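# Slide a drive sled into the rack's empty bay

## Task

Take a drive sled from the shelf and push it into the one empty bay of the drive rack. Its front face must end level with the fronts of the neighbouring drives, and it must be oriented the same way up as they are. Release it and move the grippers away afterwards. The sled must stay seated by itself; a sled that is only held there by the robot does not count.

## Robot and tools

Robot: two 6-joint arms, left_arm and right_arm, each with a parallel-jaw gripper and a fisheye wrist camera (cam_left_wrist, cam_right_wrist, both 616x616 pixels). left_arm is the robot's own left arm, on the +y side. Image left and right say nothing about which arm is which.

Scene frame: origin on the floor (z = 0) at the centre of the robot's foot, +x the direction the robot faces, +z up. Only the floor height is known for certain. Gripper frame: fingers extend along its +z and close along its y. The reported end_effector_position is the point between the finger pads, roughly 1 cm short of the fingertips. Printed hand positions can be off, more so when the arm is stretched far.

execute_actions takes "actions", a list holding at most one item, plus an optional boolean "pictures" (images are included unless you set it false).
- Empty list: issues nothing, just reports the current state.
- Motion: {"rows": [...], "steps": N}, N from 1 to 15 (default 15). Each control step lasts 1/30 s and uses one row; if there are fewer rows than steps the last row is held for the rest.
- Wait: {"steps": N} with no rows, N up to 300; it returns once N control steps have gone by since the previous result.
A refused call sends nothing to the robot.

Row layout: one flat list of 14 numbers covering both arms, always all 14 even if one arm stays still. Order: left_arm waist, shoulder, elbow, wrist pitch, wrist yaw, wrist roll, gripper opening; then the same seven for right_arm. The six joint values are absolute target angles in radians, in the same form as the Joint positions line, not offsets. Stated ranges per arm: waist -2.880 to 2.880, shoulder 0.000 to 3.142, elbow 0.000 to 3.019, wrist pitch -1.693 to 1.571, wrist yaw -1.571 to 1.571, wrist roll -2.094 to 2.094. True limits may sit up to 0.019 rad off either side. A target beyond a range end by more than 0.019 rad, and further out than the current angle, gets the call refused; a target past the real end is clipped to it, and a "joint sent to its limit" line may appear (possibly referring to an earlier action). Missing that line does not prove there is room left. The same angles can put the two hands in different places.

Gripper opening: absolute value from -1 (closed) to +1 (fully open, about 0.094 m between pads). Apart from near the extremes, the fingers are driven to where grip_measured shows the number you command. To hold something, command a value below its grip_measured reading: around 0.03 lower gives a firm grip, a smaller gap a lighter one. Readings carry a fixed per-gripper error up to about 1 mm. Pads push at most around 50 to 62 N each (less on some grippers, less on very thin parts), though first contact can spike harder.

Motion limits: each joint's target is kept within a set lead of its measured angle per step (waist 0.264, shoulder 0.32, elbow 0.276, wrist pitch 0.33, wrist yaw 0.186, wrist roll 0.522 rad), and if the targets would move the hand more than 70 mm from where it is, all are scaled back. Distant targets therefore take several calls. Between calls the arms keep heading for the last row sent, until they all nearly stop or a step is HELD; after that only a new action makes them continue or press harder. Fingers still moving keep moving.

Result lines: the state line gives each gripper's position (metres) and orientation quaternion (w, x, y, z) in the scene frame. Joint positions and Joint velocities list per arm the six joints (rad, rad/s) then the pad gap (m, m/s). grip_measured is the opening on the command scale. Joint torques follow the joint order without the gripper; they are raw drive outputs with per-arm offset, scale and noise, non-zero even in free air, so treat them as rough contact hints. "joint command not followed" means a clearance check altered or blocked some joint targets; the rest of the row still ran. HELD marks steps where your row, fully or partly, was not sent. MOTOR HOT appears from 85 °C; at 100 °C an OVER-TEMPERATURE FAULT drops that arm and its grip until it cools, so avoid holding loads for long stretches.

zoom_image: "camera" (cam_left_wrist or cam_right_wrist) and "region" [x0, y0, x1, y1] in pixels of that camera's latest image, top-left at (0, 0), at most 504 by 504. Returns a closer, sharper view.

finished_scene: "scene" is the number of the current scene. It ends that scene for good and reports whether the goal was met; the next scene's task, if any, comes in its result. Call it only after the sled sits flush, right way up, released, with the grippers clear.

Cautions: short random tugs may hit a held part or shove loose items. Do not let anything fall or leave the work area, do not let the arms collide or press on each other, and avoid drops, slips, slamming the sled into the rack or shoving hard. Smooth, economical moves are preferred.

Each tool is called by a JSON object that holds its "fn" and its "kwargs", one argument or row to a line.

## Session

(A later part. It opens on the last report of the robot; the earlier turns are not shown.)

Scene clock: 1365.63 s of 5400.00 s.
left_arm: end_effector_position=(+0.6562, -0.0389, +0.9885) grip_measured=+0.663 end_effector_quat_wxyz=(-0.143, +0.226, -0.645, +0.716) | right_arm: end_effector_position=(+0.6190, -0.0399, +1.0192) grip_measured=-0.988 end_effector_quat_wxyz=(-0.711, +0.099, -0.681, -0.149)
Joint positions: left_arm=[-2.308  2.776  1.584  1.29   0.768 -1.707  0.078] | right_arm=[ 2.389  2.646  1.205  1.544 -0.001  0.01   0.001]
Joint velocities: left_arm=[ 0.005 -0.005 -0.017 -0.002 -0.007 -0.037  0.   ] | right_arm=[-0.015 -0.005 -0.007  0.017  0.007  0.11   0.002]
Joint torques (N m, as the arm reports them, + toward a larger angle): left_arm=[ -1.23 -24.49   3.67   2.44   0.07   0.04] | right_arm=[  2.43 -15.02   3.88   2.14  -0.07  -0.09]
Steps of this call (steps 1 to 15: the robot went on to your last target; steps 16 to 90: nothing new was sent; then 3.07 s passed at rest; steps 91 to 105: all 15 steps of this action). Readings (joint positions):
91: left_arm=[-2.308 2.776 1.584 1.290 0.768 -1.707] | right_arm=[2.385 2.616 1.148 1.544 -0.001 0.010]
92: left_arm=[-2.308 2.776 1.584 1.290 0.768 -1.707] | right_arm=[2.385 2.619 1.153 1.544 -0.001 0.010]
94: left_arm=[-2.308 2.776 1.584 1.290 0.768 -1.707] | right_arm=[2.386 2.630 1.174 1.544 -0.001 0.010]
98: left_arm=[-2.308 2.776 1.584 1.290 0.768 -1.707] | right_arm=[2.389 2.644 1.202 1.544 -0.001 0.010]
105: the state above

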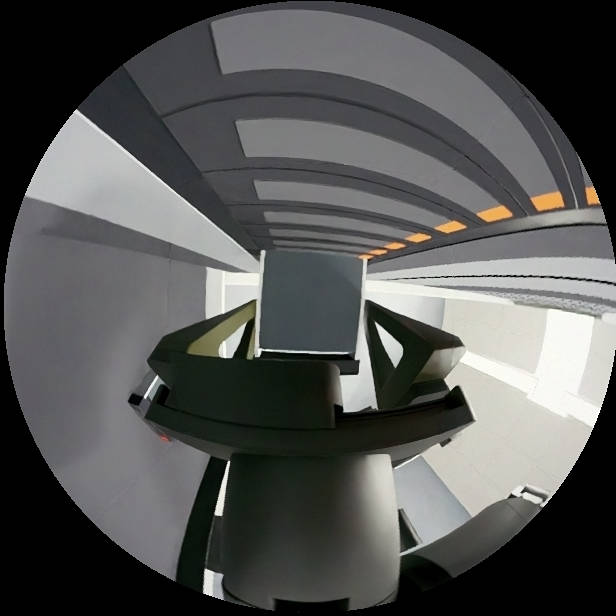

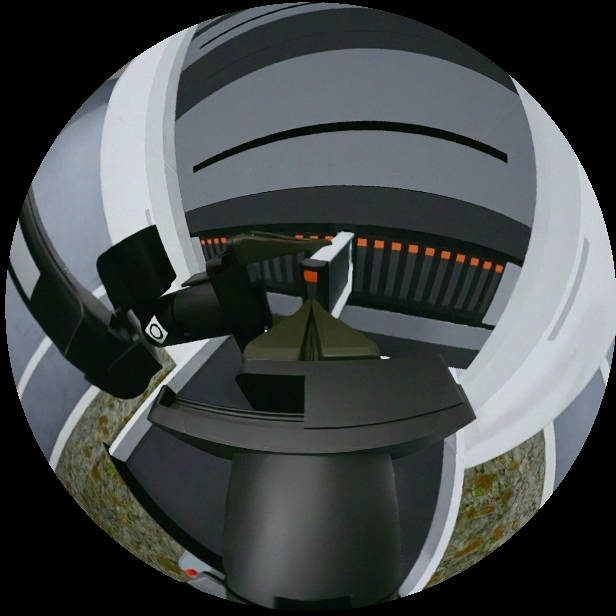

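{"fn": "execute_actions", "kwargs": {
  "actions": [
    {"rows":[[-2.307,2.75,1.585,1.30,0.77,-1.71,0.66,2.398,2.68,1.28,1.55,0,0,-1]],"steps":15}
  ]
}}

Scene clock: 1391.67 s of 5400.00 s.
left_arm: end_effector_position=(+0.6562, -0.0389, +0.9885) grip_measured=+0.663 end_effector_quat_wxyz=(-0.143, +0.226, -0.645, +0.716) | right_arm: end_effector_position=(+0.6300, -0.0356, +1.0205) grip_measured=-0.988 end_effector_quat_wxyz=(-0.720, +0.097, -0.671, -0.151)
Joint positions: left_arm=[-2.308  2.776  1.584  1.29   0.768 -1.707  0.078] | right_arm=[ 2.39   2.663  1.25   1.544 -0.001  0.01   0.001]
Joint velocities: left_arm=[0.005 0.005 0.002 0.007 0.007 0.037 0.001] | right_arm=[-0.005 -0.005 -0.002 -0.007  0.022 -0.037 -0.001]
Joint torques (N m, as the arm reports them, + toward a larger angle): left_arm=[ -1.28 -24.46   3.68   2.4    0.04   0.04] | right_arm=[  1.99 -15.37   4.89   2.07  -0.04  -0.09]
Steps of this call (steps 1 to 15: the robot went on to your last target; steps 16 to 90: nothing new was sent; then 22.53 s passed at rest; steps 91 to 105: all 15 steps of this action). Readings (joint positions):
91: left_arm=[-2.308 2.776 1.584 1.290 0.768 -1.707] | right_arm=[2.389 2.647 1.210 1.544 -0.001 0.010]
92: left_arm=[-2.308 2.776 1.584 1.290 0.768 -1.707] | right_arm=[2.389 2.652 1.221 1.544 -0.001 0.010]
94: left_arm=[-2.308 2.776 1.584 1.290 0.768 -1.707] | right_arm=[2.390 2.661 1.245 1.544 -0.001 0.010]
98: left_arm=[-2.308 2.776 1.584 1.290 0.768 -1.707] | right_arm=[2.390 2.663 1.250 1.544 -0.001 0.010]
105: the state above

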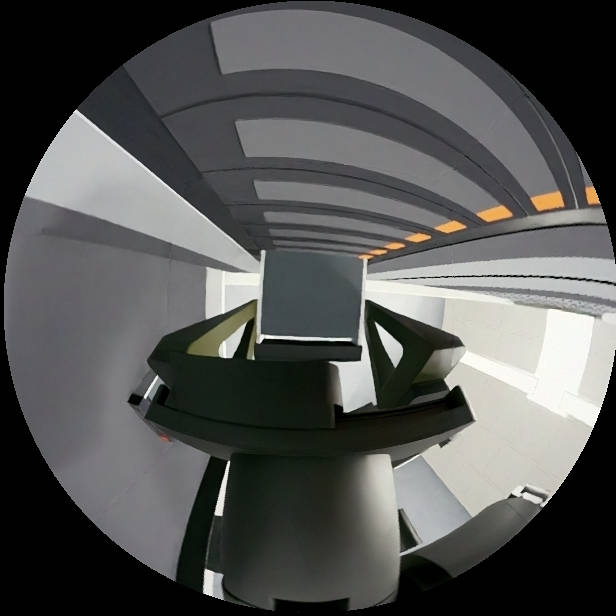

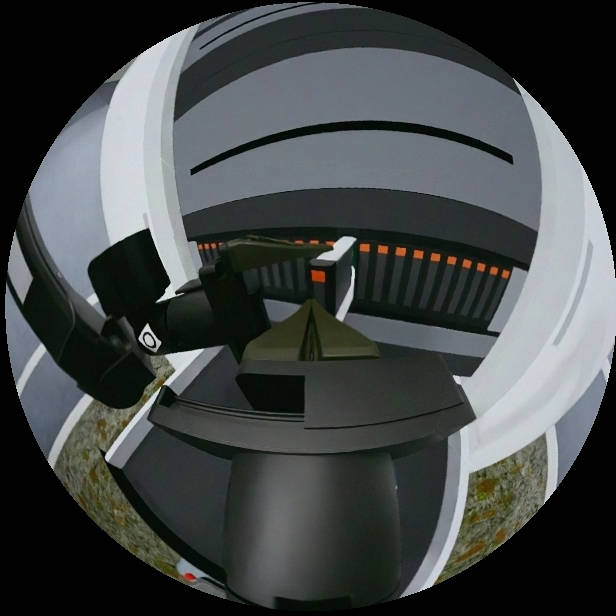

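{"fn": "execute_actions", "kwargs": {
  "actions": [
    {"rows":[[-2.307,2.75,1.585,1.30,0.77,-1.71,0.66,2.375,2.70,1.33,1.55,0,0,-1]],"steps":15}
  ]
}}

{"fn": "execute_actions", "kwargs": {
  "actions": [
    {"rows":[[-2.307,2.75,1.585,1.30,0.77,-1.71,0.66,2.365,2.715,1.38,1.55,0,0,-1]],"steps":15}
  ]
}}

Scene clock: 1402.40 s of 5400.00 s.
left_arm: end_effector_position=(+0.6562, -0.0389, +0.9885) grip_measured=+0.663 end_effector_quat_wxyz=(-0.143, +0.226, -0.645, +0.716) | right_arm: end_effector_position=(+0.6332, -0.0347, +1.0152) grip_measured=-0.988 end_effector_quat_wxyz=(-0.724, +0.096, -0.666, -0.151)
Joint positions: left_arm=[-2.308  2.776  1.584  1.29   0.768 -1.707  0.078] | right_arm=[ 2.389  2.686  1.277  1.553 -0.001  0.01   0.001]
Joint velocities: left_arm=[-0.005 -0.015  0.002 -0.007  0.066 -0.007  0.   ] | right_arm=[ 0.005 -0.015 -0.007 -0.012  0.081  0.037  0.   ]
Joint torques (N m, as the arm reports them, + toward a larger angle): left_arm=[ -1.04 -24.29   3.71   2.44   0.04   0.04] | right_arm=[  0.32 -15.88   6.81   1.63  -0.02  -0.08]
Steps of this call (steps 1 to 15: the robot went on to your last target; steps 16 to 90: nothing new was sent; then 7.23 s passed at rest; steps 91 to 105: all 15 steps of this action). Readings (joint positions):
91: left_arm=[-2.308 2.776 1.584 1.290 0.768 -1.707] | right_arm=[2.390 2.665 1.255 1.544 -0.001 0.010]
92: left_arm=[-2.308 2.776 1.584 1.290 0.768 -1.707] | right_arm=[2.389 2.670 1.263 1.546 -0.001 0.010]
94: left_arm=[-2.308 2.776 1.584 1.290 0.768 -1.707] | right_arm=[2.389 2.679 1.271 1.553 -0.001 0.010]
98: left_arm=[-2.308 2.776 1.584 1.290 0.768 -1.707] | right_arm=[2.389 2.686 1.277 1.553 -0.001 0.010]
105: the state above

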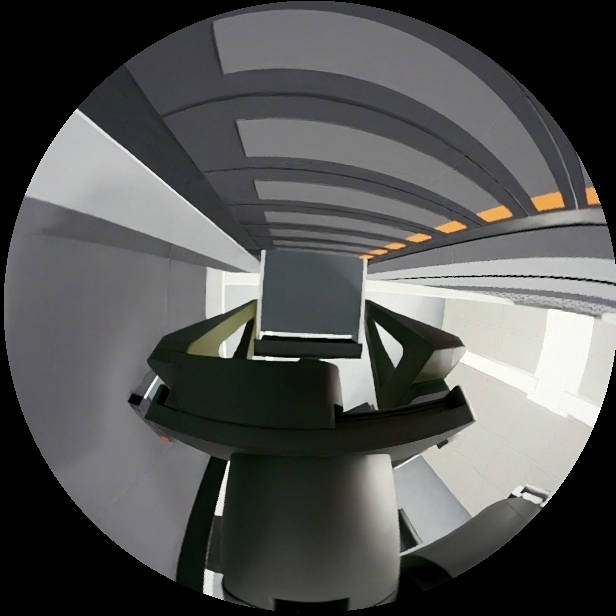

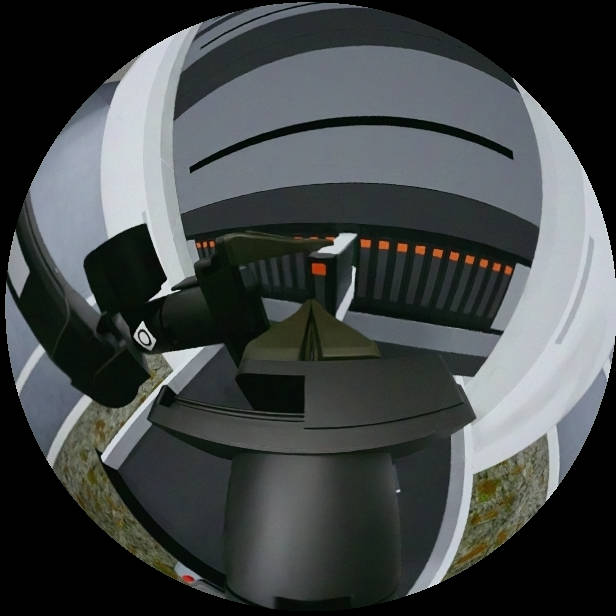

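Scene clock: 1402.90 s of 5400.00 s.
left_arm: end_effector_position=(+0.6566, -0.0387, +0.9885) grip_measured=+0.663 end_effector_quat_wxyz=(-0.143, +0.227, -0.645, +0.716) | right_arm: end_effector_position=(+0.6476, -0.0377, +1.0166) grip_measured=-0.988 end_effector_quat_wxyz=(+0.736, -0.090, +0.654, +0.148)
Joint positions: left_arm=[-2.308  2.776  1.584  1.29   0.765 -1.707  0.078] | right_arm=[ 2.378  2.708  1.33   1.557 -0.002  0.01   0.001]
Joint velocities: left_arm=[-0.015 -0.005 -0.012 -0.002  0.037 -0.022 -0.001] | right_arm=[-0.005 -0.024  0.002 -0.022 -0.095  0.051  0.001]
Joint torques (N m, as the arm reports them, + toward a larger angle): left_arm=[ -1.19 -24.36   3.67   2.39   0.15   0.04] | right_arm=[  0.53 -17.11   6.89   1.46   0.02  -0.08]
Steps of this call (steps 1 to 15: all 15 steps of this action). Readings (joint positions):
1: left_arm=[-2.308 2.776 1.584 1.290 0.768 -1.707] | right_arm=[2.388 2.688 1.282 1.554 -0.001 0.010]
2: left_arm=[-2.308 2.776 1.584 1.290 0.768 -1.707] | right_arm=[2.388 2.693 1.290 1.556 -0.001 0.010]
4: left_arm=[-2.308 2.776 1.584 1.290 0.766 -1.707] | right_arm=[2.385 2.701 1.303 1.561 -0.002 0.010]
8: left_arm=[-2.308 2.776 1.584 1.290 0.765 -1.707] | right_arm=[2.381 2.706 1.321 1.561 -0.002 0.010]
15: the state above

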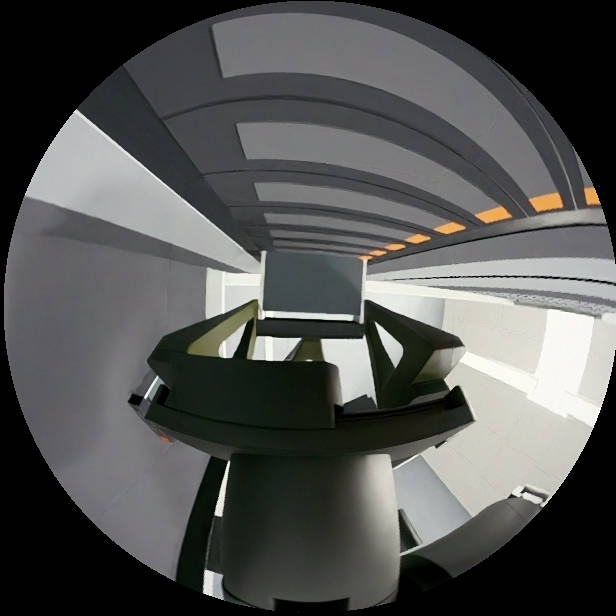

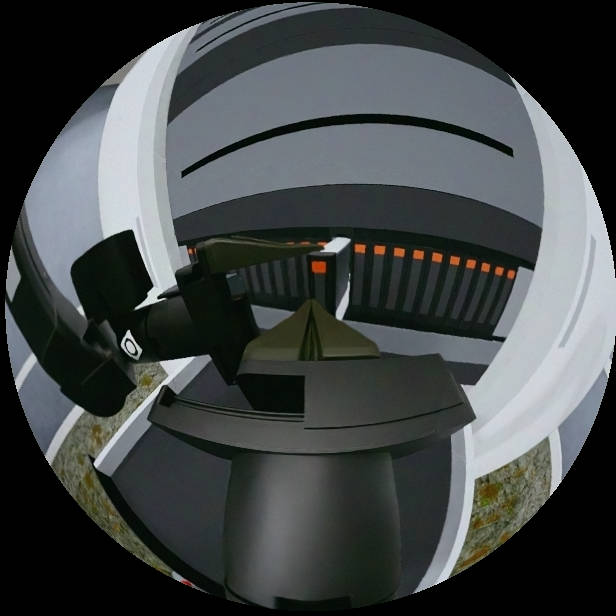

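{"fn": "execute_actions", "kwargs": {
  "actions": [
    {"rows":[[-2.307,2.75,1.585,1.30,0.77,-1.71,1,2.365,2.715,1.38,1.55,0,0,-1],[-2.307,2.75,1.585,1.30,0.77,-1.71,1,2.365,2.715,1.38,1.55,0,0,-1],[-2.307,2.75,1.585,1.30,0.77,-1.71,1,2.365,2.715,1.38,1.55,0,0,-1],[-2.307,2.75,1.585,1.30,0.77,-1.71,1,2.365,2.715,1.38,1.55,0,0,-1],[-2.307,2.75,1.585,1.30,0.77,-1.71,1,2.365,2.715,1.38,1.55,0,0,-1],[-2.24,2.75,1.55,1.30,0.77,-1.71,1,2.365,2.715,1.38,1.55,0,0,-1],[-2.17,2.74,1.52,1.30,0.77,-1.71,1,2.365,2.715,1.38,1.55,0,0,-1]],"steps":15}
  ]
}}

{"fn": "execute_actions", "kwargs": {
  "actions": [
    {"rows":[[-2.0,2.72,1.40,1.30,0.77,-1.71,1,2.365,2.715,1.38,1.55,0,0,-1]],"steps":15}
  ]
}}

Scene clock: 1412.57 s of 5400.00 s.
left_arm: end_effector_position=(+0.6709, +0.0641, +0.9705) grip_measured=+1.000 end_effector_quat_wxyz=(-0.171, +0.283, -0.641, +0.692) | right_arm: end_effector_position=(+0.6578, -0.0377, +1.0245) grip_measured=-0.988 end_effector_quat_wxyz=(+0.745, -0.087, +0.644, +0.148)
Joint positions: left_arm=[-2.16   2.764  1.516  1.292  0.789 -1.704  0.094] | right_arm=[ 2.374  2.708  1.358  1.556 -0.002  0.01   0.001]
Joint velocities: left_arm=[-0.2   -0.034 -0.276 -0.002 -0.271  0.007  0.   ] | right_arm=[-0.005 -0.015 -0.012  0.002  0.007  0.051  0.   ]
Joint torques (N m, as the arm reports them, + toward a larger angle): left_arm=[ -1.67 -23.57   4.72   2.22  -0.5    0.02] | right_arm=[  0.81 -17.05   4.87   1.54   0.    -0.08]
Steps of this call (steps 1 to 15: the robot went on to your last target; steps 16 to 90: nothing new was sent; then 6.17 s passed at rest; steps 91 to 105: all 15 steps of this action). Readings (joint positions):
91: left_arm=[-2.308 2.776 1.584 1.290 0.765 -1.707] | right_arm=[2.378 2.708 1.330 1.557 -0.002 0.010]
92: left_arm=[-2.308 2.776 1.584 1.290 0.766 -1.707] | right_arm=[2.378 2.708 1.332 1.557 -0.002 0.010]
94: left_arm=[-2.308 2.776 1.584 1.290 0.766 -1.707] | right_arm=[2.376 2.708 1.340 1.556 -0.002 0.010]
98: left_arm=[-2.287 2.768 1.556 1.290 0.769 -1.707] | right_arm=[2.374 2.708 1.355 1.556 -0.002 0.010]
105: the state above

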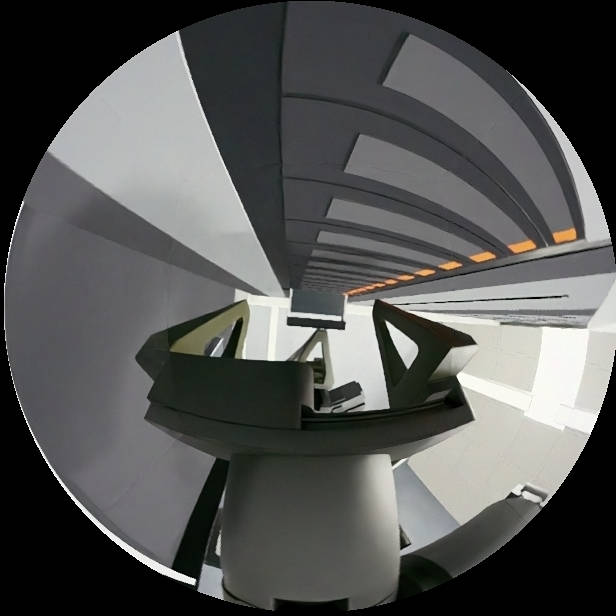

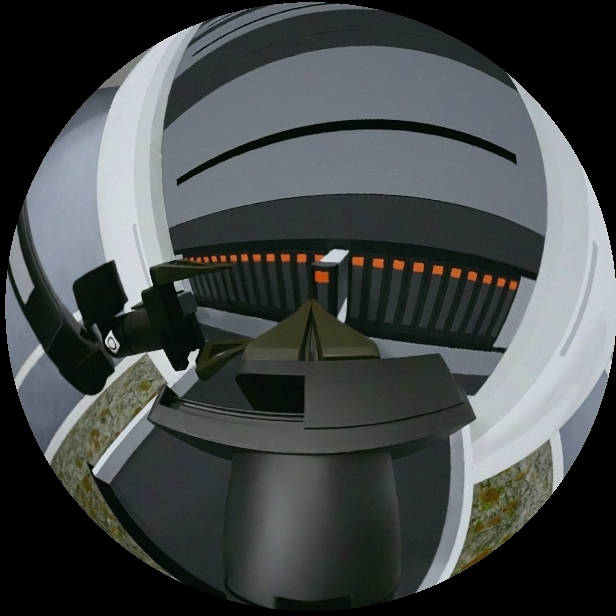

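Scene clock: 1413.07 s of 5400.00 s.
left_arm: end_effector_position=(+0.6618, +0.2011, +0.9444) grip_measured=+1.000 end_effector_quat_wxyz=(+0.211, -0.383, +0.622, -0.649) | right_arm: end_effector_position=(+0.6578, -0.0377, +1.0245) grip_measured=-0.988 end_effector_quat_wxyz=(+0.745, -0.087, +0.644, +0.148)
Joint positions: left_arm=[-1.966  2.746  1.4    1.292  0.77  -1.704  0.094] | right_arm=[ 2.374  2.708  1.358  1.556 -0.002  0.01   0.001]
Joint velocities: left_arm=[-0.142 -0.044 -0.012 -0.002  0.022  0.022  0.   ] | right_arm=[-0.005 -0.015 -0.007 -0.012 -0.037  0.007  0.001]
Joint torques (N m, as the arm reports them, + toward a larger angle): left_arm=[ -2.96 -22.31   2.42   2.39   0.05   0.  ] | right_arm=[  0.96 -16.86   4.78   1.45   0.01  -0.07]
Steps of this call (steps 1 to 15: all 15 steps of this action). Readings (joint positions):
1: left_arm=[-2.157 2.763 1.501 1.292 0.784 -1.704] | right_arm=[2.374 2.708 1.358 1.556 -0.002 0.010]
2: left_arm=[-2.151 2.758 1.479 1.292 0.782 -1.704] | right_arm=[2.374 2.708 1.358 1.556 -0.002 0.010]
4: left_arm=[-2.120 2.752 1.439 1.292 0.780 -1.704] | right_arm=[2.374 2.708 1.358 1.556 -0.002 0.010]
8: left_arm=[-2.021 2.752 1.401 1.292 0.773 -1.704] | right_arm=[2.374 2.708 1.358 1.556 -0.002 0.010]
15: the state above

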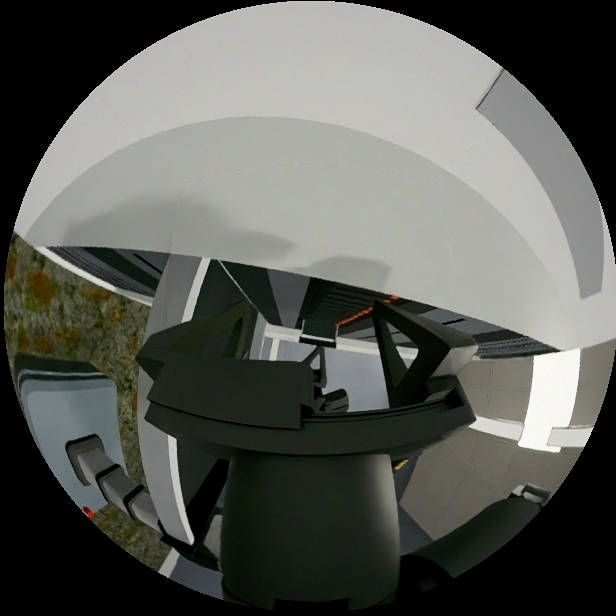

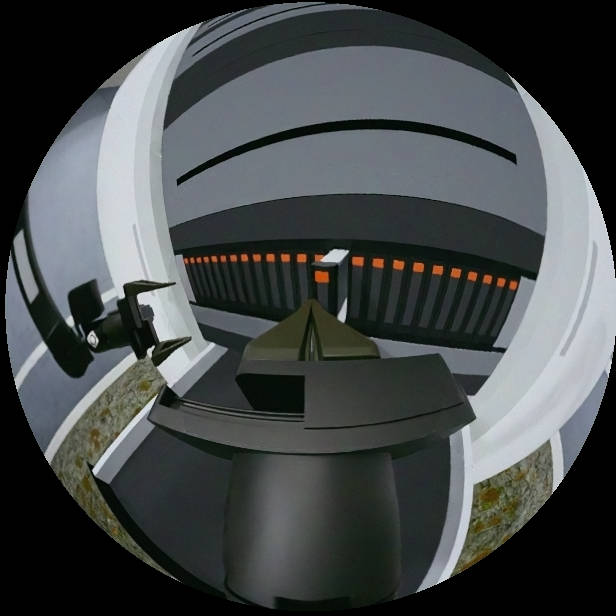

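{"fn": "execute_actions", "kwargs": {
  "actions": [
    {"rows":[[-1.95,2.72,1.1,1.30,0.77,-1.71,1,2.355,2.75,1.41,1.55,0,0,-1]],"steps":15}
  ]
}}

{"fn": "execute_actions", "kwargs": {
  "actions": [
    {"rows":[[-1.95,2.72,1.1,1.30,0.77,-1.71,1,2.35,2.77,1.46,1.53,0,0,-1]],"steps":15}
  ]
}}

Scene clock: 1418.53 s of 5400.00 s.
left_arm: end_effector_position=(+0.5431, +0.1984, +0.9031) grip_measured=+1.000 end_effector_quat_wxyz=(+0.125, -0.467, +0.637, -0.601) | right_arm: end_effector_position=(+0.6649, -0.0424, +1.0209) grip_measured=-0.988 end_effector_quat_wxyz=(+0.749, -0.084, +0.641, +0.145)
Joint positions: left_arm=[-1.953  2.718  1.096  1.308  0.774 -1.706  0.094] | right_arm=[ 2.364  2.726  1.387  1.556 -0.002  0.01   0.001]
Joint velocities: left_arm=[-0.015 -0.005 -0.007 -0.002 -0.007  0.066  0.   ] | right_arm=[-0.005  0.005 -0.012  0.007 -0.007 -0.007 -0.001]
Joint torques (N m, as the arm reports them, + toward a larger angle): left_arm=[ -0.39 -16.94   0.96   1.62  -0.04   0.01] | right_arm=[  0.82 -16.22   4.99   1.49   0.01  -0.08]
Steps of this call (steps 1 to 30: the robot went on to your last target; steps 31 to 90: nothing new was sent; then 1.97 s passed at rest; steps 91 to 105: all 15 steps of this action). Readings (joint positions):
91: left_arm=[-2.000 2.741 1.379 1.292 0.767 -1.704] | right_arm=[2.373 2.710 1.361 1.556 -0.002 0.010]
92: left_arm=[-1.997 2.726 1.336 1.292 0.767 -1.704] | right_arm=[2.373 2.714 1.368 1.556 -0.002 0.010]
94: left_arm=[-1.987 2.704 1.227 1.292 0.767 -1.704] | right_arm=[2.370 2.721 1.382 1.556 -0.002 0.010]
98: left_arm=[-1.958 2.718 1.096 1.307 0.773 -1.705] | right_arm=[2.365 2.726 1.387 1.556 -0.002 0.010]
105: the state above

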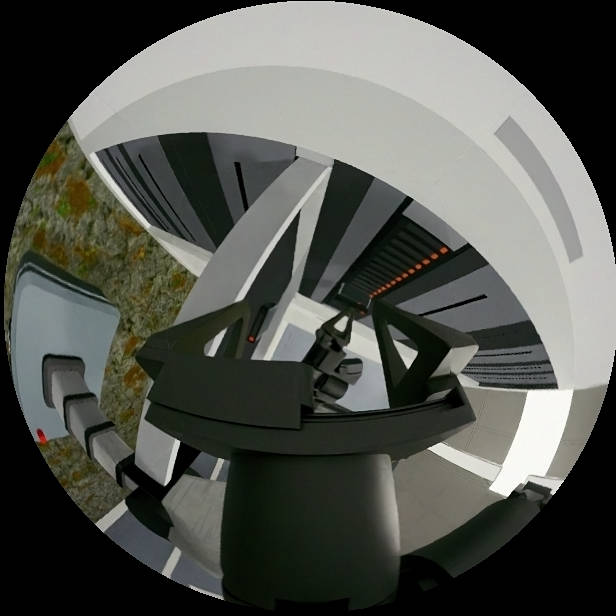

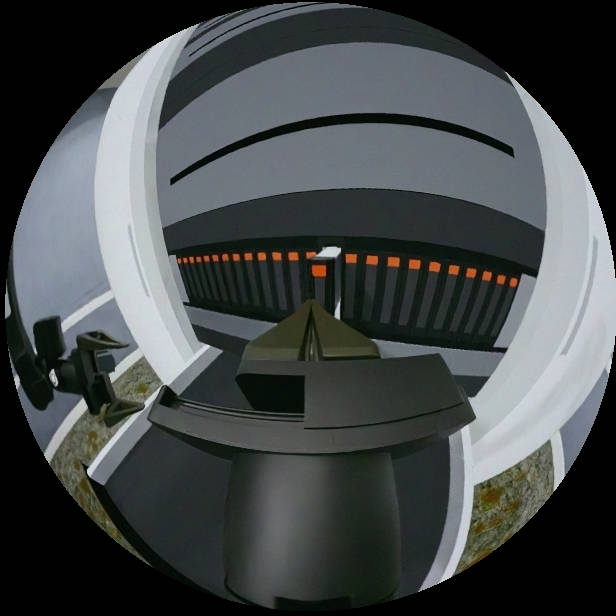

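Scene clock: 1419.03 s of 5400.00 s.
left_arm: end_effector_position=(+0.5431, +0.1984, +0.9031) grip_measured=+1.000 end_effector_quat_wxyz=(+0.125, -0.467, +0.637, -0.601) | right_arm: end_effector_position=(+0.6773, -0.0413, +1.0181) grip_measured=-0.988 end_effector_quat_wxyz=(+0.753, -0.082, +0.637, +0.144)
Joint positions: left_arm=[-1.953  2.718  1.096  1.308  0.774 -1.706  0.094] | right_arm=[ 2.36   2.747  1.437  1.537 -0.002  0.01   0.001]
Joint velocities: left_arm=[-0.005  0.005 -0.002 -0.012  0.037 -0.11   0.   ] | right_arm=[ 0.005  0.005  0.002 -0.007 -0.066 -0.022 -0.   ]
Joint torques (N m, as the arm reports them, + toward a larger angle): left_arm=[ -0.4  -16.82   0.88   1.63  -0.05   0.03] | right_arm=[  0.65 -16.32   5.32   1.38   0.    -0.08]
Steps of this call (steps 1 to 15: all 15 steps of this action). Readings (joint positions):
1: left_arm=[-1.953 2.718 1.096 1.308 0.774 -1.706] | right_arm=[2.364 2.728 1.392 1.553 -0.002 0.010]
2: left_arm=[-1.953 2.718 1.096 1.308 0.774 -1.706] | right_arm=[2.364 2.734 1.405 1.549 -0.002 0.010]
4: left_arm=[-1.953 2.718 1.096 1.308 0.774 -1.706] | right_arm=[2.363 2.743 1.429 1.541 -0.002 0.010]
8: left_arm=[-1.953 2.718 1.096 1.308 0.774 -1.706] | right_arm=[2.360 2.747 1.437 1.537 -0.002 0.010]
15: the state above

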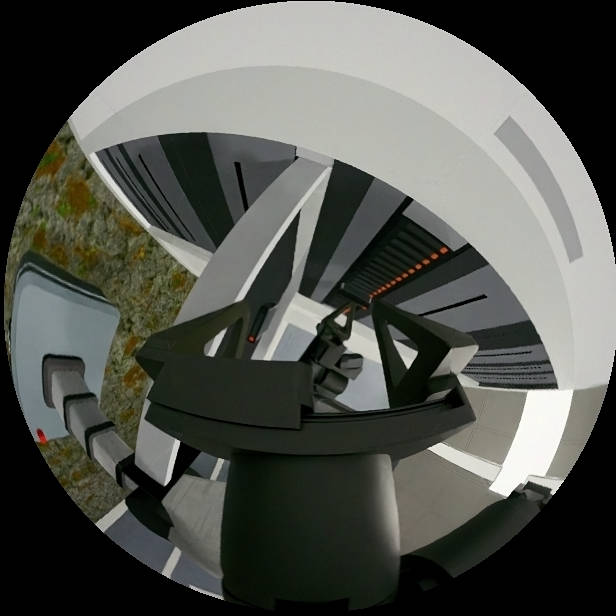

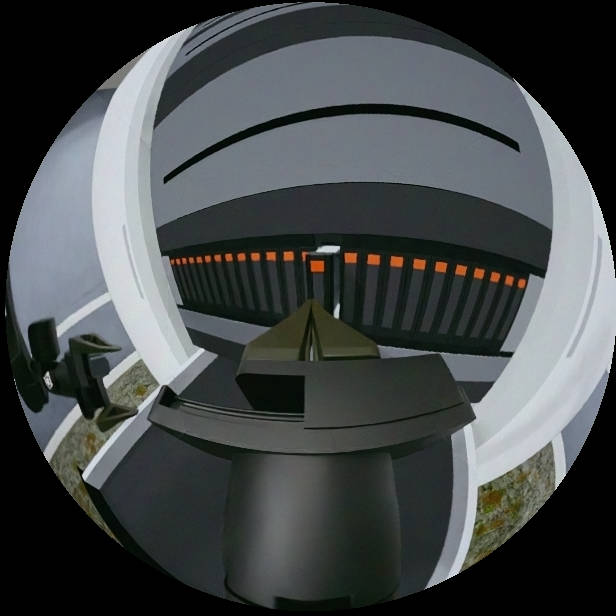

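{"fn": "execute_actions", "kwargs": {
  "actions": [
    {"rows":[[-1.95,2.72,1.1,1.30,0.77,-1.71,1,2.342,2.79,1.51,1.50,0,0,-1]],"steps":15}
  ]
}}

{"fn": "execute_actions", "kwargs": {
  "actions": [
    {"rows":[[-1.95,2.72,1.1,1.30,0.77,-1.71,1,2.335,2.805,1.55,1.48,0,0,-1]],"steps":15}
  ]
}}

{"fn": "zoom_image", "kwargs": {
  "camera": "cam_right_wrist",
  "region": [240,210,400,330]
}}

Scene clock: 1424.03 s of 5400.00 s.
left_arm: end_effector_position=(+0.5431, +0.1984, +0.9031) grip_measured=+1.000 end_effector_quat_wxyz=(+0.125, -0.467, +0.637, -0.601) | right_arm: end_effector_position=(+0.6906, -0.0438, +1.0125) grip_measured=-0.988 end_effector_quat_wxyz=(+0.753, -0.079, +0.638, +0.140)
Joint positions: left_arm=[-1.953  2.718  1.096  1.308  0.774 -1.706  0.094] | right_arm=[ 2.351  2.766  1.485  1.508 -0.002  0.01   0.001]
Joint velocities: left_arm=[ 0.005 -0.005 -0.002 -0.012 -0.037  0.037  0.   ] | right_arm=[-0.005  0.005 -0.017  0.007 -0.037 -0.007 -0.001]
Joint torques (N m, as the arm reports them, + toward a larger angle): left_arm=[ -0.36 -16.7    0.87   1.61  -0.05   0.02] | right_arm=[  1.01 -16.87   5.73   1.39   0.    -0.08]
Steps of this call (steps 1 to 15: the robot went on to your last target; steps 16 to 90: nothing new was sent; then 1.50 s passed at rest; steps 91 to 105: all 15 steps of this action). Readings (joint positions):
91: left_arm=[-1.953 2.718 1.096 1.308 0.774 -1.706] | right_arm=[2.360 2.748 1.442 1.533 -0.002 0.010]
92: left_arm=[-1.953 2.718 1.096 1.308 0.774 -1.706] | right_arm=[2.359 2.753 1.454 1.524 -0.002 0.010]
94: left_arm=[-1.953 2.718 1.096 1.308 0.774 -1.706] | right_arm=[2.357 2.763 1.477 1.513 -0.002 0.010]
98: left_arm=[-1.953 2.718 1.096 1.308 0.774 -1.706] | right_arm=[2.352 2.766 1.485 1.508 -0.002 0.010]
105: the state above

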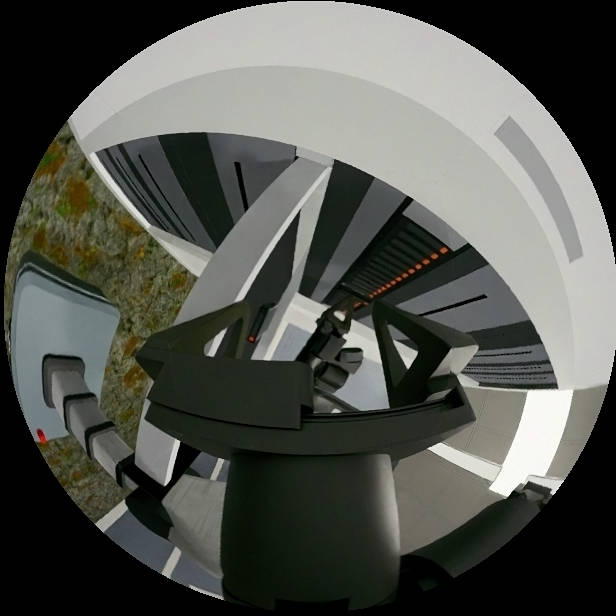

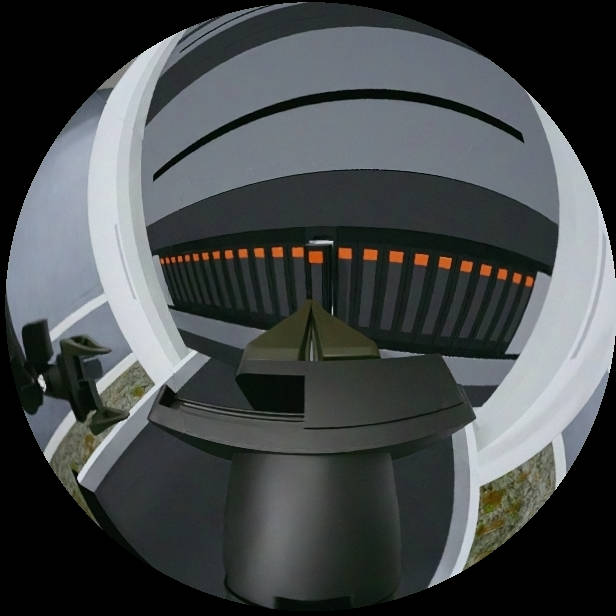

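Scene clock: 1424.53 s of 5400.00 s.
left_arm: end_effector_position=(+0.5431, +0.1984, +0.9031) grip_measured=+1.000 end_effector_quat_wxyz=(+0.125, -0.467, +0.637, -0.601) | right_arm: end_effector_position=(+0.7008, -0.0449, +1.0099) grip_measured=-0.988 end_effector_quat_wxyz=(+0.755, -0.077, +0.636, +0.138)
Joint positions: left_arm=[-1.953  2.718  1.096  1.308  0.774 -1.706  0.094] | right_arm=[ 2.345  2.78   1.523  1.488 -0.002  0.01   0.001]
Joint velocities: left_arm=[ 0.005 -0.015 -0.012 -0.002 -0.095 -0.022  0.   ] | right_arm=[ 0.005 -0.015  0.002 -0.012 -0.007 -0.037 -0.   ]
Joint torques (N m, as the arm reports them, + toward a larger angle): left_arm=[ -0.39 -16.83   0.85   1.6   -0.04   0.02] | right_arm=[  0.6  -17.09   6.04   1.5    0.01  -0.09]
Steps of this call (steps 1 to 15: all 15 steps of this action). Readings (joint positions):
1: left_arm=[-1.953 2.718 1.096 1.308 0.774 -1.706] | right_arm=[2.351 2.768 1.489 1.505 -0.002 0.010]
2: left_arm=[-1.953 2.718 1.096 1.308 0.774 -1.706] | right_arm=[2.351 2.771 1.499 1.499 -0.002 0.010]
4: left_arm=[-1.953 2.718 1.096 1.308 0.774 -1.706] | right_arm=[2.349 2.779 1.517 1.491 -0.002 0.010]
8: left_arm=[-1.953 2.718 1.096 1.308 0.774 -1.706] | right_arm=[2.346 2.780 1.523 1.488 -0.002 0.010]
15: the state above

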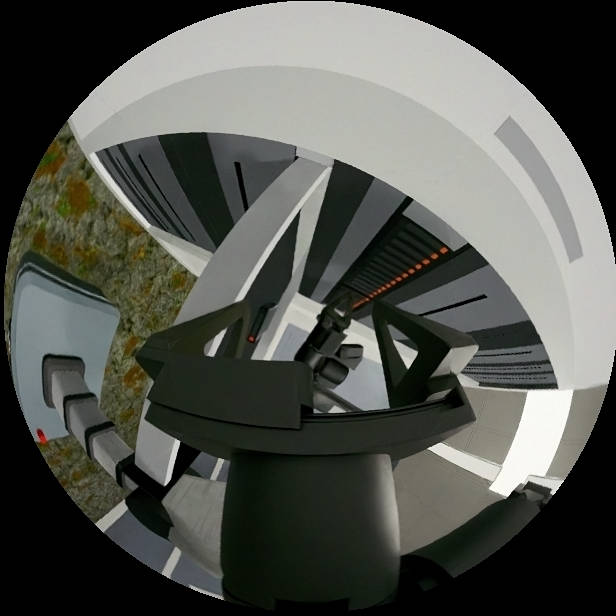

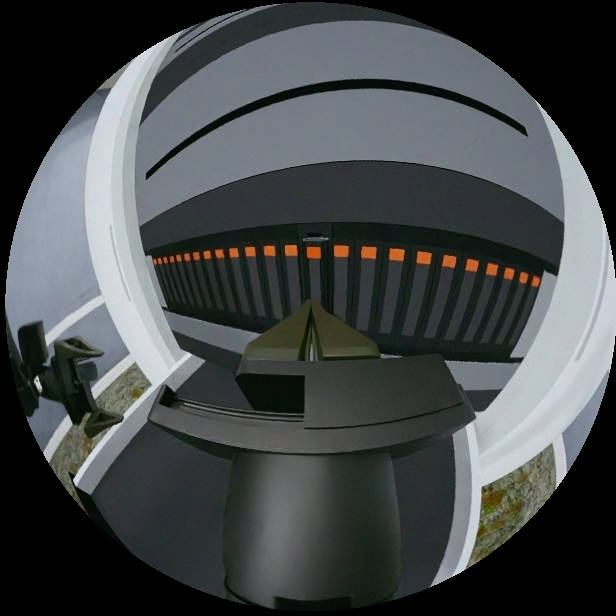

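Region (240, 210, 400, 330) of cam_right_wrist's 616x616 image, scaled by 3.150, with more detail than that image has; it fills the top 378 rows of this view, and the rest is white.

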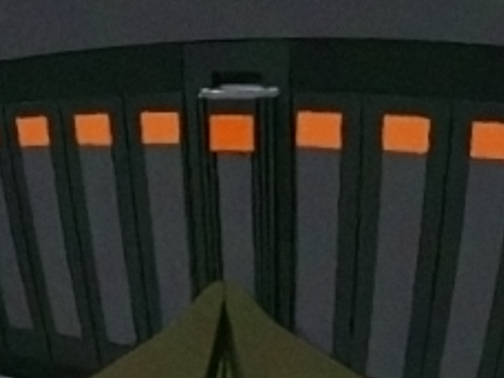

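Nearly flush; I'll push on until it seats.

{"fn": "execute_actions", "kwargs": {
  "actions": [
    {"rows":[[-1.95,2.72,1.1,1.30,0.77,-1.71,1,2.33,2.82,1.59,1.46,0,0,-1]],"steps":15}
  ]
}}

{"fn": "execute_actions", "kwargs": {
  "actions": [
    {"rows":[[-1.95,2.72,1.1,1.30,0.77,-1.71,1,2.33,2.83,1.63,1.44,0,0,-1]],"steps":15}
  ]
}}

{"fn": "zoom_image", "kwargs": {
  "camera": "cam_right_wrist",
  "region": [240,210,400,330]
}}

Scene clock: 1430.00 s of 5400.00 s.
left_arm: end_effector_position=(+0.5431, +0.1984, +0.9031) grip_measured=+1.000 end_effector_quat_wxyz=(+0.125, -0.467, +0.637, -0.601) | right_arm: end_effector_position=(+0.7068, -0.0437, +1.0041) grip_measured=-0.988 end_effector_quat_wxyz=(+0.754, -0.077, +0.637, +0.138)
Joint positions: left_arm=[-1.953  2.718  1.096  1.308  0.774 -1.706  0.094] | right_arm=[ 2.344  2.798  1.554  1.471 -0.003  0.01   0.001]
Joint velocities: left_arm=[-0.005 -0.005  0.002 -0.017 -0.007  0.022  0.   ] | right_arm=[-0.015  0.005 -0.027 -0.002  0.007  0.037  0.   ]
Joint torques (N m, as the arm reports them, + toward a larger angle): left_arm=[ -0.39 -16.82   0.86   1.63  -0.05   0.02] | right_arm=[  0.6  -17.84   6.89   1.28   0.05  -0.08]
Steps of this call (steps 1 to 15: the robot went on to your last target; steps 16 to 90: nothing new was sent; then 1.97 s passed at rest; steps 91 to 105: all 15 steps of this action). Readings (joint positions):
91: left_arm=[-1.953 2.718 1.096 1.308 0.774 -1.706] | right_arm=[2.345 2.782 1.527 1.484 -0.002 0.010]
92: left_arm=[-1.953 2.718 1.096 1.308 0.774 -1.706] | right_arm=[2.345 2.786 1.537 1.479 -0.002 0.010]
94: left_arm=[-1.953 2.718 1.096 1.308 0.774 -1.706] | right_arm=[2.344 2.793 1.552 1.474 -0.003 0.010]
98: left_arm=[-1.953 2.718 1.096 1.308 0.774 -1.706] | right_arm=[2.344 2.798 1.554 1.471 -0.003 0.010]
105: the state above

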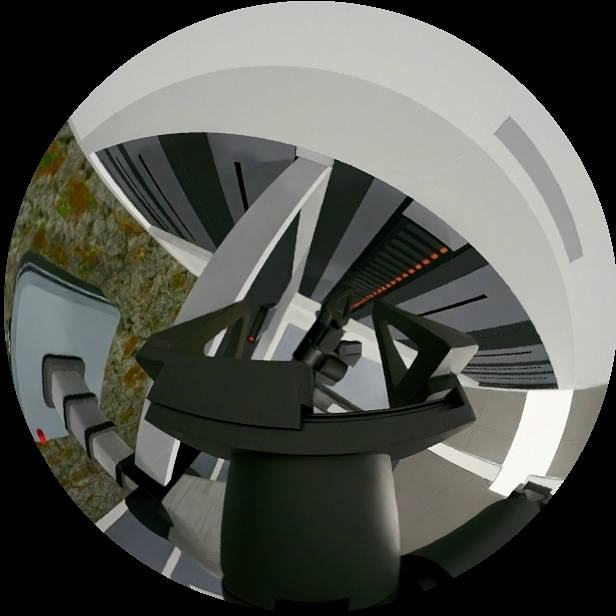

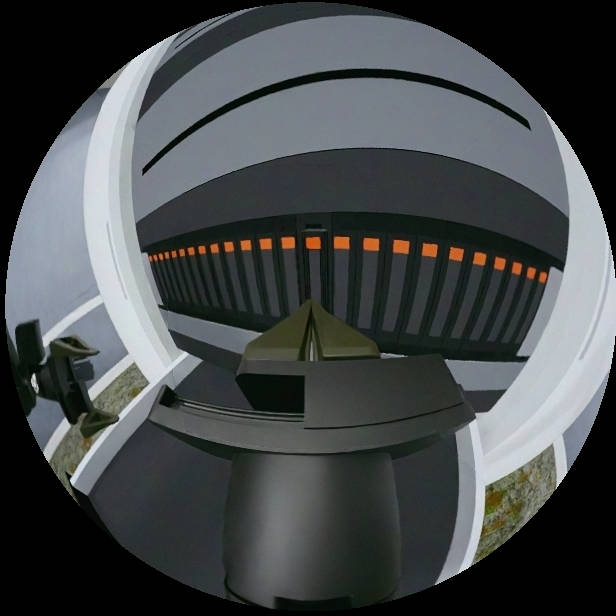

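Scene clock: 1430.50 s of 5400.00 s.
left_arm: end_effector_position=(+0.5431, +0.1984, +0.9031) grip_measured=+1.000 end_effector_quat_wxyz=(+0.125, -0.467, +0.637, -0.601) | right_arm: end_effector_position=(+0.7076, -0.0428, +1.0017) grip_measured=-0.988 end_effector_quat_wxyz=(+0.754, -0.078, +0.637, +0.138)
Joint positions: left_arm=[-1.953  2.718  1.096  1.308  0.774 -1.706  0.094] | right_arm=[ 2.344  2.805  1.564  1.47  -0.005  0.01   0.001]
Joint velocities: left_arm=[-0.005 -0.015  0.012  0.022 -0.066  0.066  0.   ] | right_arm=[-0.005 -0.024 -0.012  0.002 -0.051  0.066 -0.   ]
Joint torques (N m, as the arm reports them, + toward a larger angle): left_arm=[ -0.31 -16.67   0.88   1.63  -0.05   0.02] | right_arm=[  0.8  -17.32   9.4    0.41   0.17  -0.08]
Steps of this call (steps 1 to 15: all 15 steps of this action). Readings (joint positions):
1: left_arm=[-1.953 2.718 1.096 1.308 0.774 -1.706] | right_arm=[2.344 2.799 1.558 1.469 -0.003 0.010]
2: left_arm=[-1.953 2.718 1.096 1.308 0.774 -1.706] | right_arm=[2.344 2.801 1.559 1.470 -0.003 0.010]
4: left_arm=[-1.953 2.718 1.096 1.308 0.774 -1.706] | right_arm=[2.344 2.805 1.564 1.470 -0.005 0.010]
8: left_arm=[-1.953 2.718 1.096 1.308 0.774 -1.706] | right_arm=[2.344 2.805 1.564 1.470 -0.005 0.010]
15: the state above

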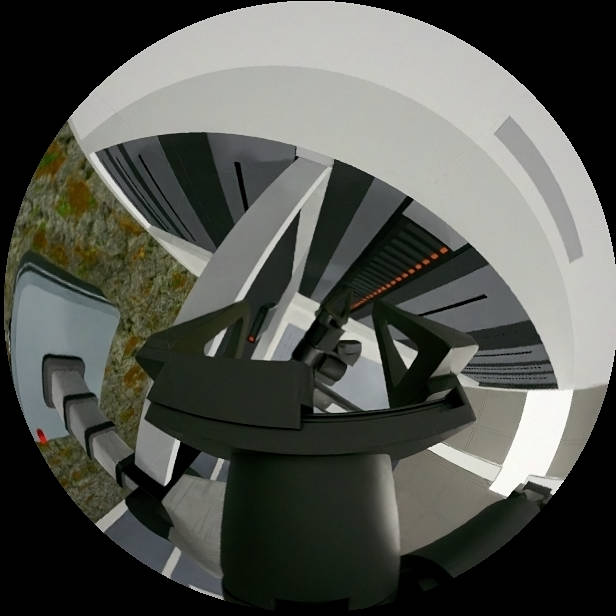

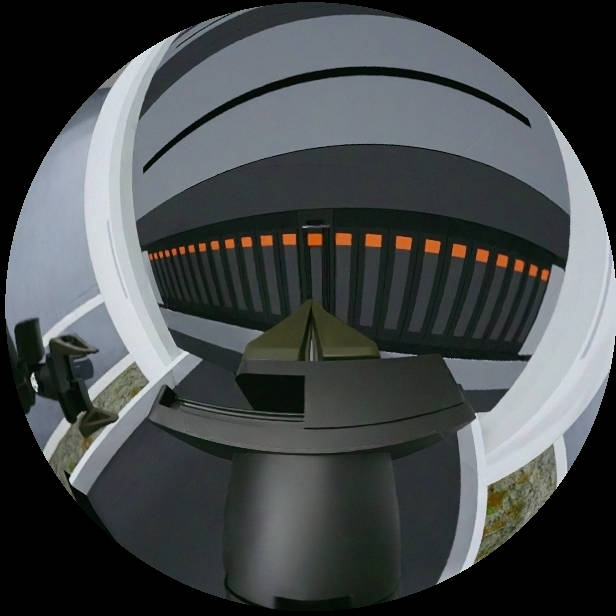

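Region (240, 210, 400, 330) of cam_right_wrist's 616x616 image, scaled by 3.150, with more detail than that image has; it fills the top 378 rows of this view, and the rest is white.

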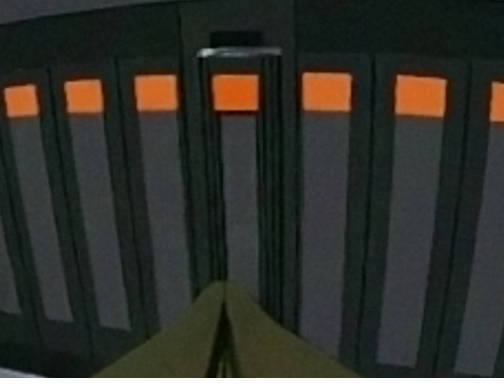

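{"fn": "execute_actions", "kwargs": {
  "actions": [
    {"rows":[[-1.95,2.72,1.1,1.30,0.77,-1.71,1,2.33,2.83,1.68,1.44,0,0,-1]],"steps":15}
  ],
  "pictures": false
}}

{"fn": "execute_actions", "kwargs": {
  "actions": [
    {"rows":[[-1.95,2.72,1.1,1.30,0.77,-1.71,1,2.34,2.80,1.45,1.5,0,0,-1]],"steps":15}
  ],
  "pictures": false
}}

{"fn": "execute_actions", "kwargs": {
  "actions": [
    {"rows":[[-1.95,2.72,1.1,1.30,0.77,-1.71,1,2.34,2.72,1.2,1.55,0,0,-1]],"steps":15}
  ]
}}

Scene clock: 1437.03 s of 5400.00 s.
left_arm: end_effector_position=(+0.5431, +0.1984, +0.9031) grip_measured=+1.000 end_effector_quat_wxyz=(+0.125, -0.467, +0.637, -0.601) | right_arm: end_effector_position=(+0.7084, -0.0425, +1.0021) grip_measured=-0.988 end_effector_quat_wxyz=(+0.761, -0.077, +0.630, +0.139)
Joint positions: left_arm=[-1.953  2.718  1.096  1.308  0.774 -1.706  0.094] | right_arm=[ 2.344  2.817  1.579  1.486 -0.006  0.009  0.001]
Joint velocities: left_arm=[ 0.005  0.005 -0.007  0.002 -0.022 -0.022  0.   ] | right_arm=[-0.005 -0.005 -0.002  0.007  0.007 -0.037 -0.001]
Joint torques (N m, as the arm reports them, + toward a larger angle): left_arm=[ -0.3  -16.88   0.87   1.62  -0.05   0.02] | right_arm=[  0.5  -18.21  12.36  -0.21   0.19  -0.09]
Steps of this call (steps 1 to 15: the robot went on to your last target; steps 16 to 90: nothing new was sent; then 3.03 s passed at rest; steps 91 to 105: all 15 steps of this action). Readings (joint positions):
91: left_arm=[-1.953 2.718 1.096 1.308 0.774 -1.706] | right_arm=[2.344 2.806 1.569 1.470 -0.005 0.010]
92: left_arm=[-1.953 2.718 1.096 1.308 0.774 -1.706] | right_arm=[2.344 2.809 1.571 1.475 -0.006 0.009]
94: left_arm=[-1.953 2.718 1.096 1.308 0.774 -1.706] | right_arm=[2.344 2.815 1.577 1.483 -0.006 0.009]
98: left_arm=[-1.953 2.718 1.096 1.308 0.774 -1.706] | right_arm=[2.344 2.817 1.579 1.486 -0.006 0.009]
105: the state above

Scene clock: 1437.53 s of 5400.00 s.
left_arm: end_effector_position=(+0.5431, +0.1984, +0.9031) grip_measured=+1.000 end_effector_quat_wxyz=(+0.125, -0.467, +0.637, -0.601) | right_arm: end_effector_position=(+0.6739, -0.0528, +0.9780) grip_measured=-0.988 end_effector_quat_wxyz=(-0.729, +0.082, -0.666, -0.134)
Joint positions: left_arm=[-1.953  2.718  1.096  1.308  0.774 -1.706  0.094] | right_arm=[ 2.344  2.794  1.453  1.492 -0.002  0.009  0.001]
Joint velocities: left_arm=[ 0.005 -0.005  0.017  0.002 -0.007 -0.022  0.   ] | right_arm=[-0.005 -0.015 -0.012 -0.012 -0.007  0.066  0.001]
Joint torques (N m, as the arm reports them, + toward a larger angle): left_arm=[ -0.26 -16.78   0.83   1.63  -0.05   0.02] | right_arm=[  1.23 -17.84   2.8    2.18   0.05  -0.07]
Steps of this call (steps 1 to 15: all 15 steps of this action). Readings (joint positions):
1: left_arm=[-1.953 2.718 1.096 1.308 0.774 -1.706] | right_arm=[2.344 2.814 1.558 1.490 -0.005 0.009]
2: left_arm=[-1.953 2.718 1.096 1.308 0.774 -1.706] | right_arm=[2.344 2.800 1.524 1.490 -0.004 0.009]
4: left_arm=[-1.953 2.718 1.096 1.308 0.774 -1.706] | right_arm=[2.344 2.790 1.473 1.492 -0.003 0.009]
8: left_arm=[-1.953 2.718 1.096 1.308 0.774 -1.706] | right_arm=[2.344 2.794 1.453 1.492 -0.002 0.009]
15: the state above

Scene clock: 1438.03 s of 5400.00 s.
left_arm: end_effector_position=(+0.5431, +0.1984, +0.9031) grip_measured=+1.000 end_effector_quat_wxyz=(+0.125, -0.467, +0.637, -0.601) | right_arm: end_effector_position=(+0.6043, -0.0743, +0.9679) grip_measured=-0.988 end_effector_quat_wxyz=(-0.683, +0.090, -0.714, -0.128)
Joint positions: left_arm=[-1.953  2.718  1.096  1.308  0.774 -1.706  0.094] | right_arm=[ 2.344  2.718  1.194  1.54  -0.002  0.009  0.001]
Joint velocities: left_arm=[-0.015 -0.015 -0.007 -0.012  0.037 -0.007  0.   ] | right_arm=[-0.005 -0.005 -0.002  0.017 -0.007 -0.051  0.001]
Joint torques (N m, as the arm reports them, + toward a larger angle): left_arm=[ -0.37 -16.71   0.86   1.6   -0.06   0.02] | right_arm=[  1.37 -16.46   1.87   2.3    0.05  -0.07]
Steps of this call (steps 1 to 15: all 15 steps of this action). Readings (joint positions):
1: left_arm=[-1.953 2.718 1.096 1.308 0.774 -1.706] | right_arm=[2.344 2.785 1.423 1.495 -0.002 0.009]
2: left_arm=[-1.953 2.718 1.096 1.308 0.774 -1.706] | right_arm=[2.344 2.759 1.357 1.505 -0.002 0.009]
4: left_arm=[-1.953 2.718 1.096 1.308 0.774 -1.706] | right_arm=[2.344 2.720 1.238 1.530 -0.002 0.009]
8: left_arm=[-1.953 2.718 1.096 1.308 0.774 -1.706] | right_arm=[2.344 2.718 1.194 1.540 -0.002 0.009]
15: the state above

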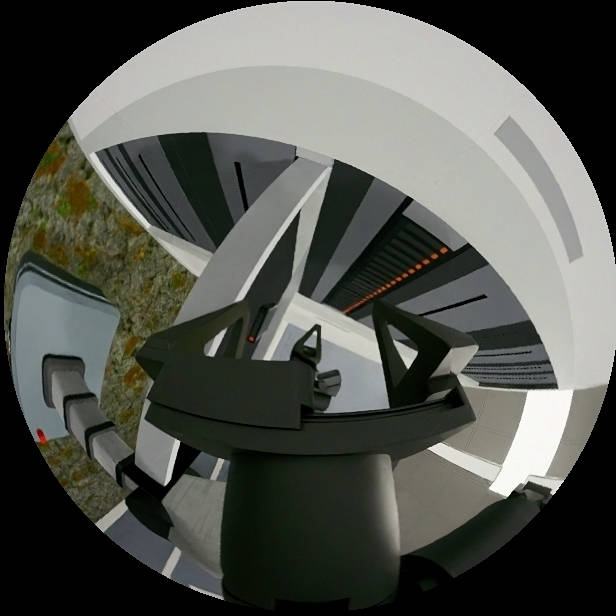

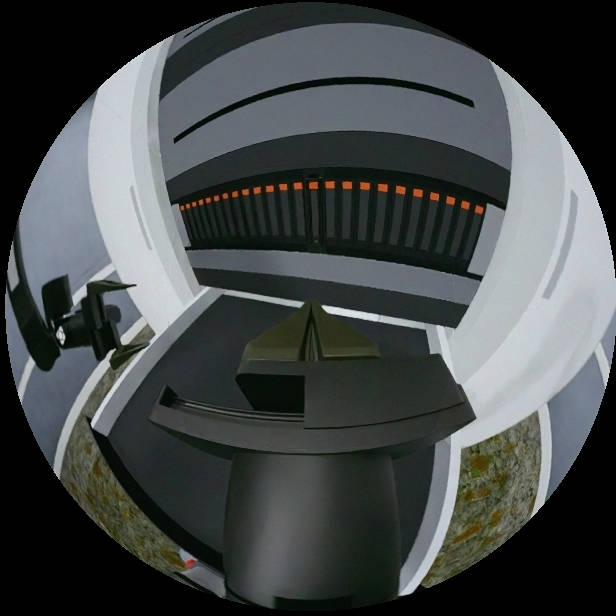

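{"fn": "zoom_image", "kwargs": {
  "camera": "cam_left_wrist",
  "region": [320,230,470,330]
}}

{"fn": "zoom_image", "kwargs": {
  "camera": "cam_right_wrist",
  "region": [250,160,390,260]
}}

Region (320, 230, 470, 330) of cam_left_wrist's 616x616 image, scaled by 3.360, with more detail than that image has.

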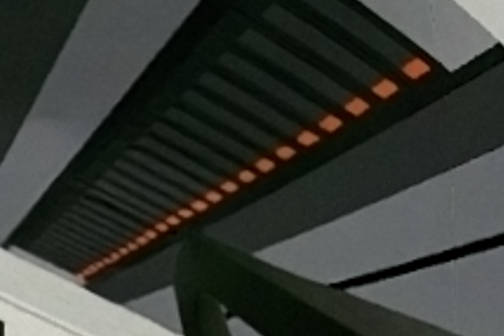

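Region (250, 160, 390, 260) of cam_right_wrist's 616x616 image, scaled by 3.600, with more detail than that image has; it fills the top 360 rows of this view, and the rest is white.

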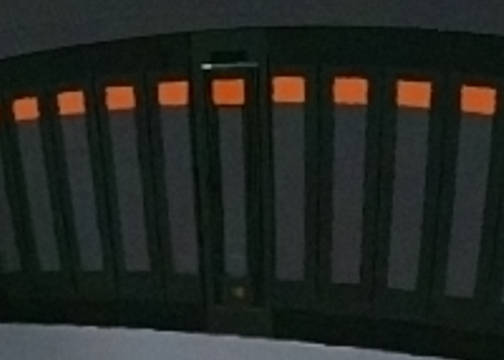

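The sled looks flush with its neighbours, and both arms are clear.

{"fn": "finished_scene", "kwargs": {
  "scene": 1
}}

The scene is finished: the task was done.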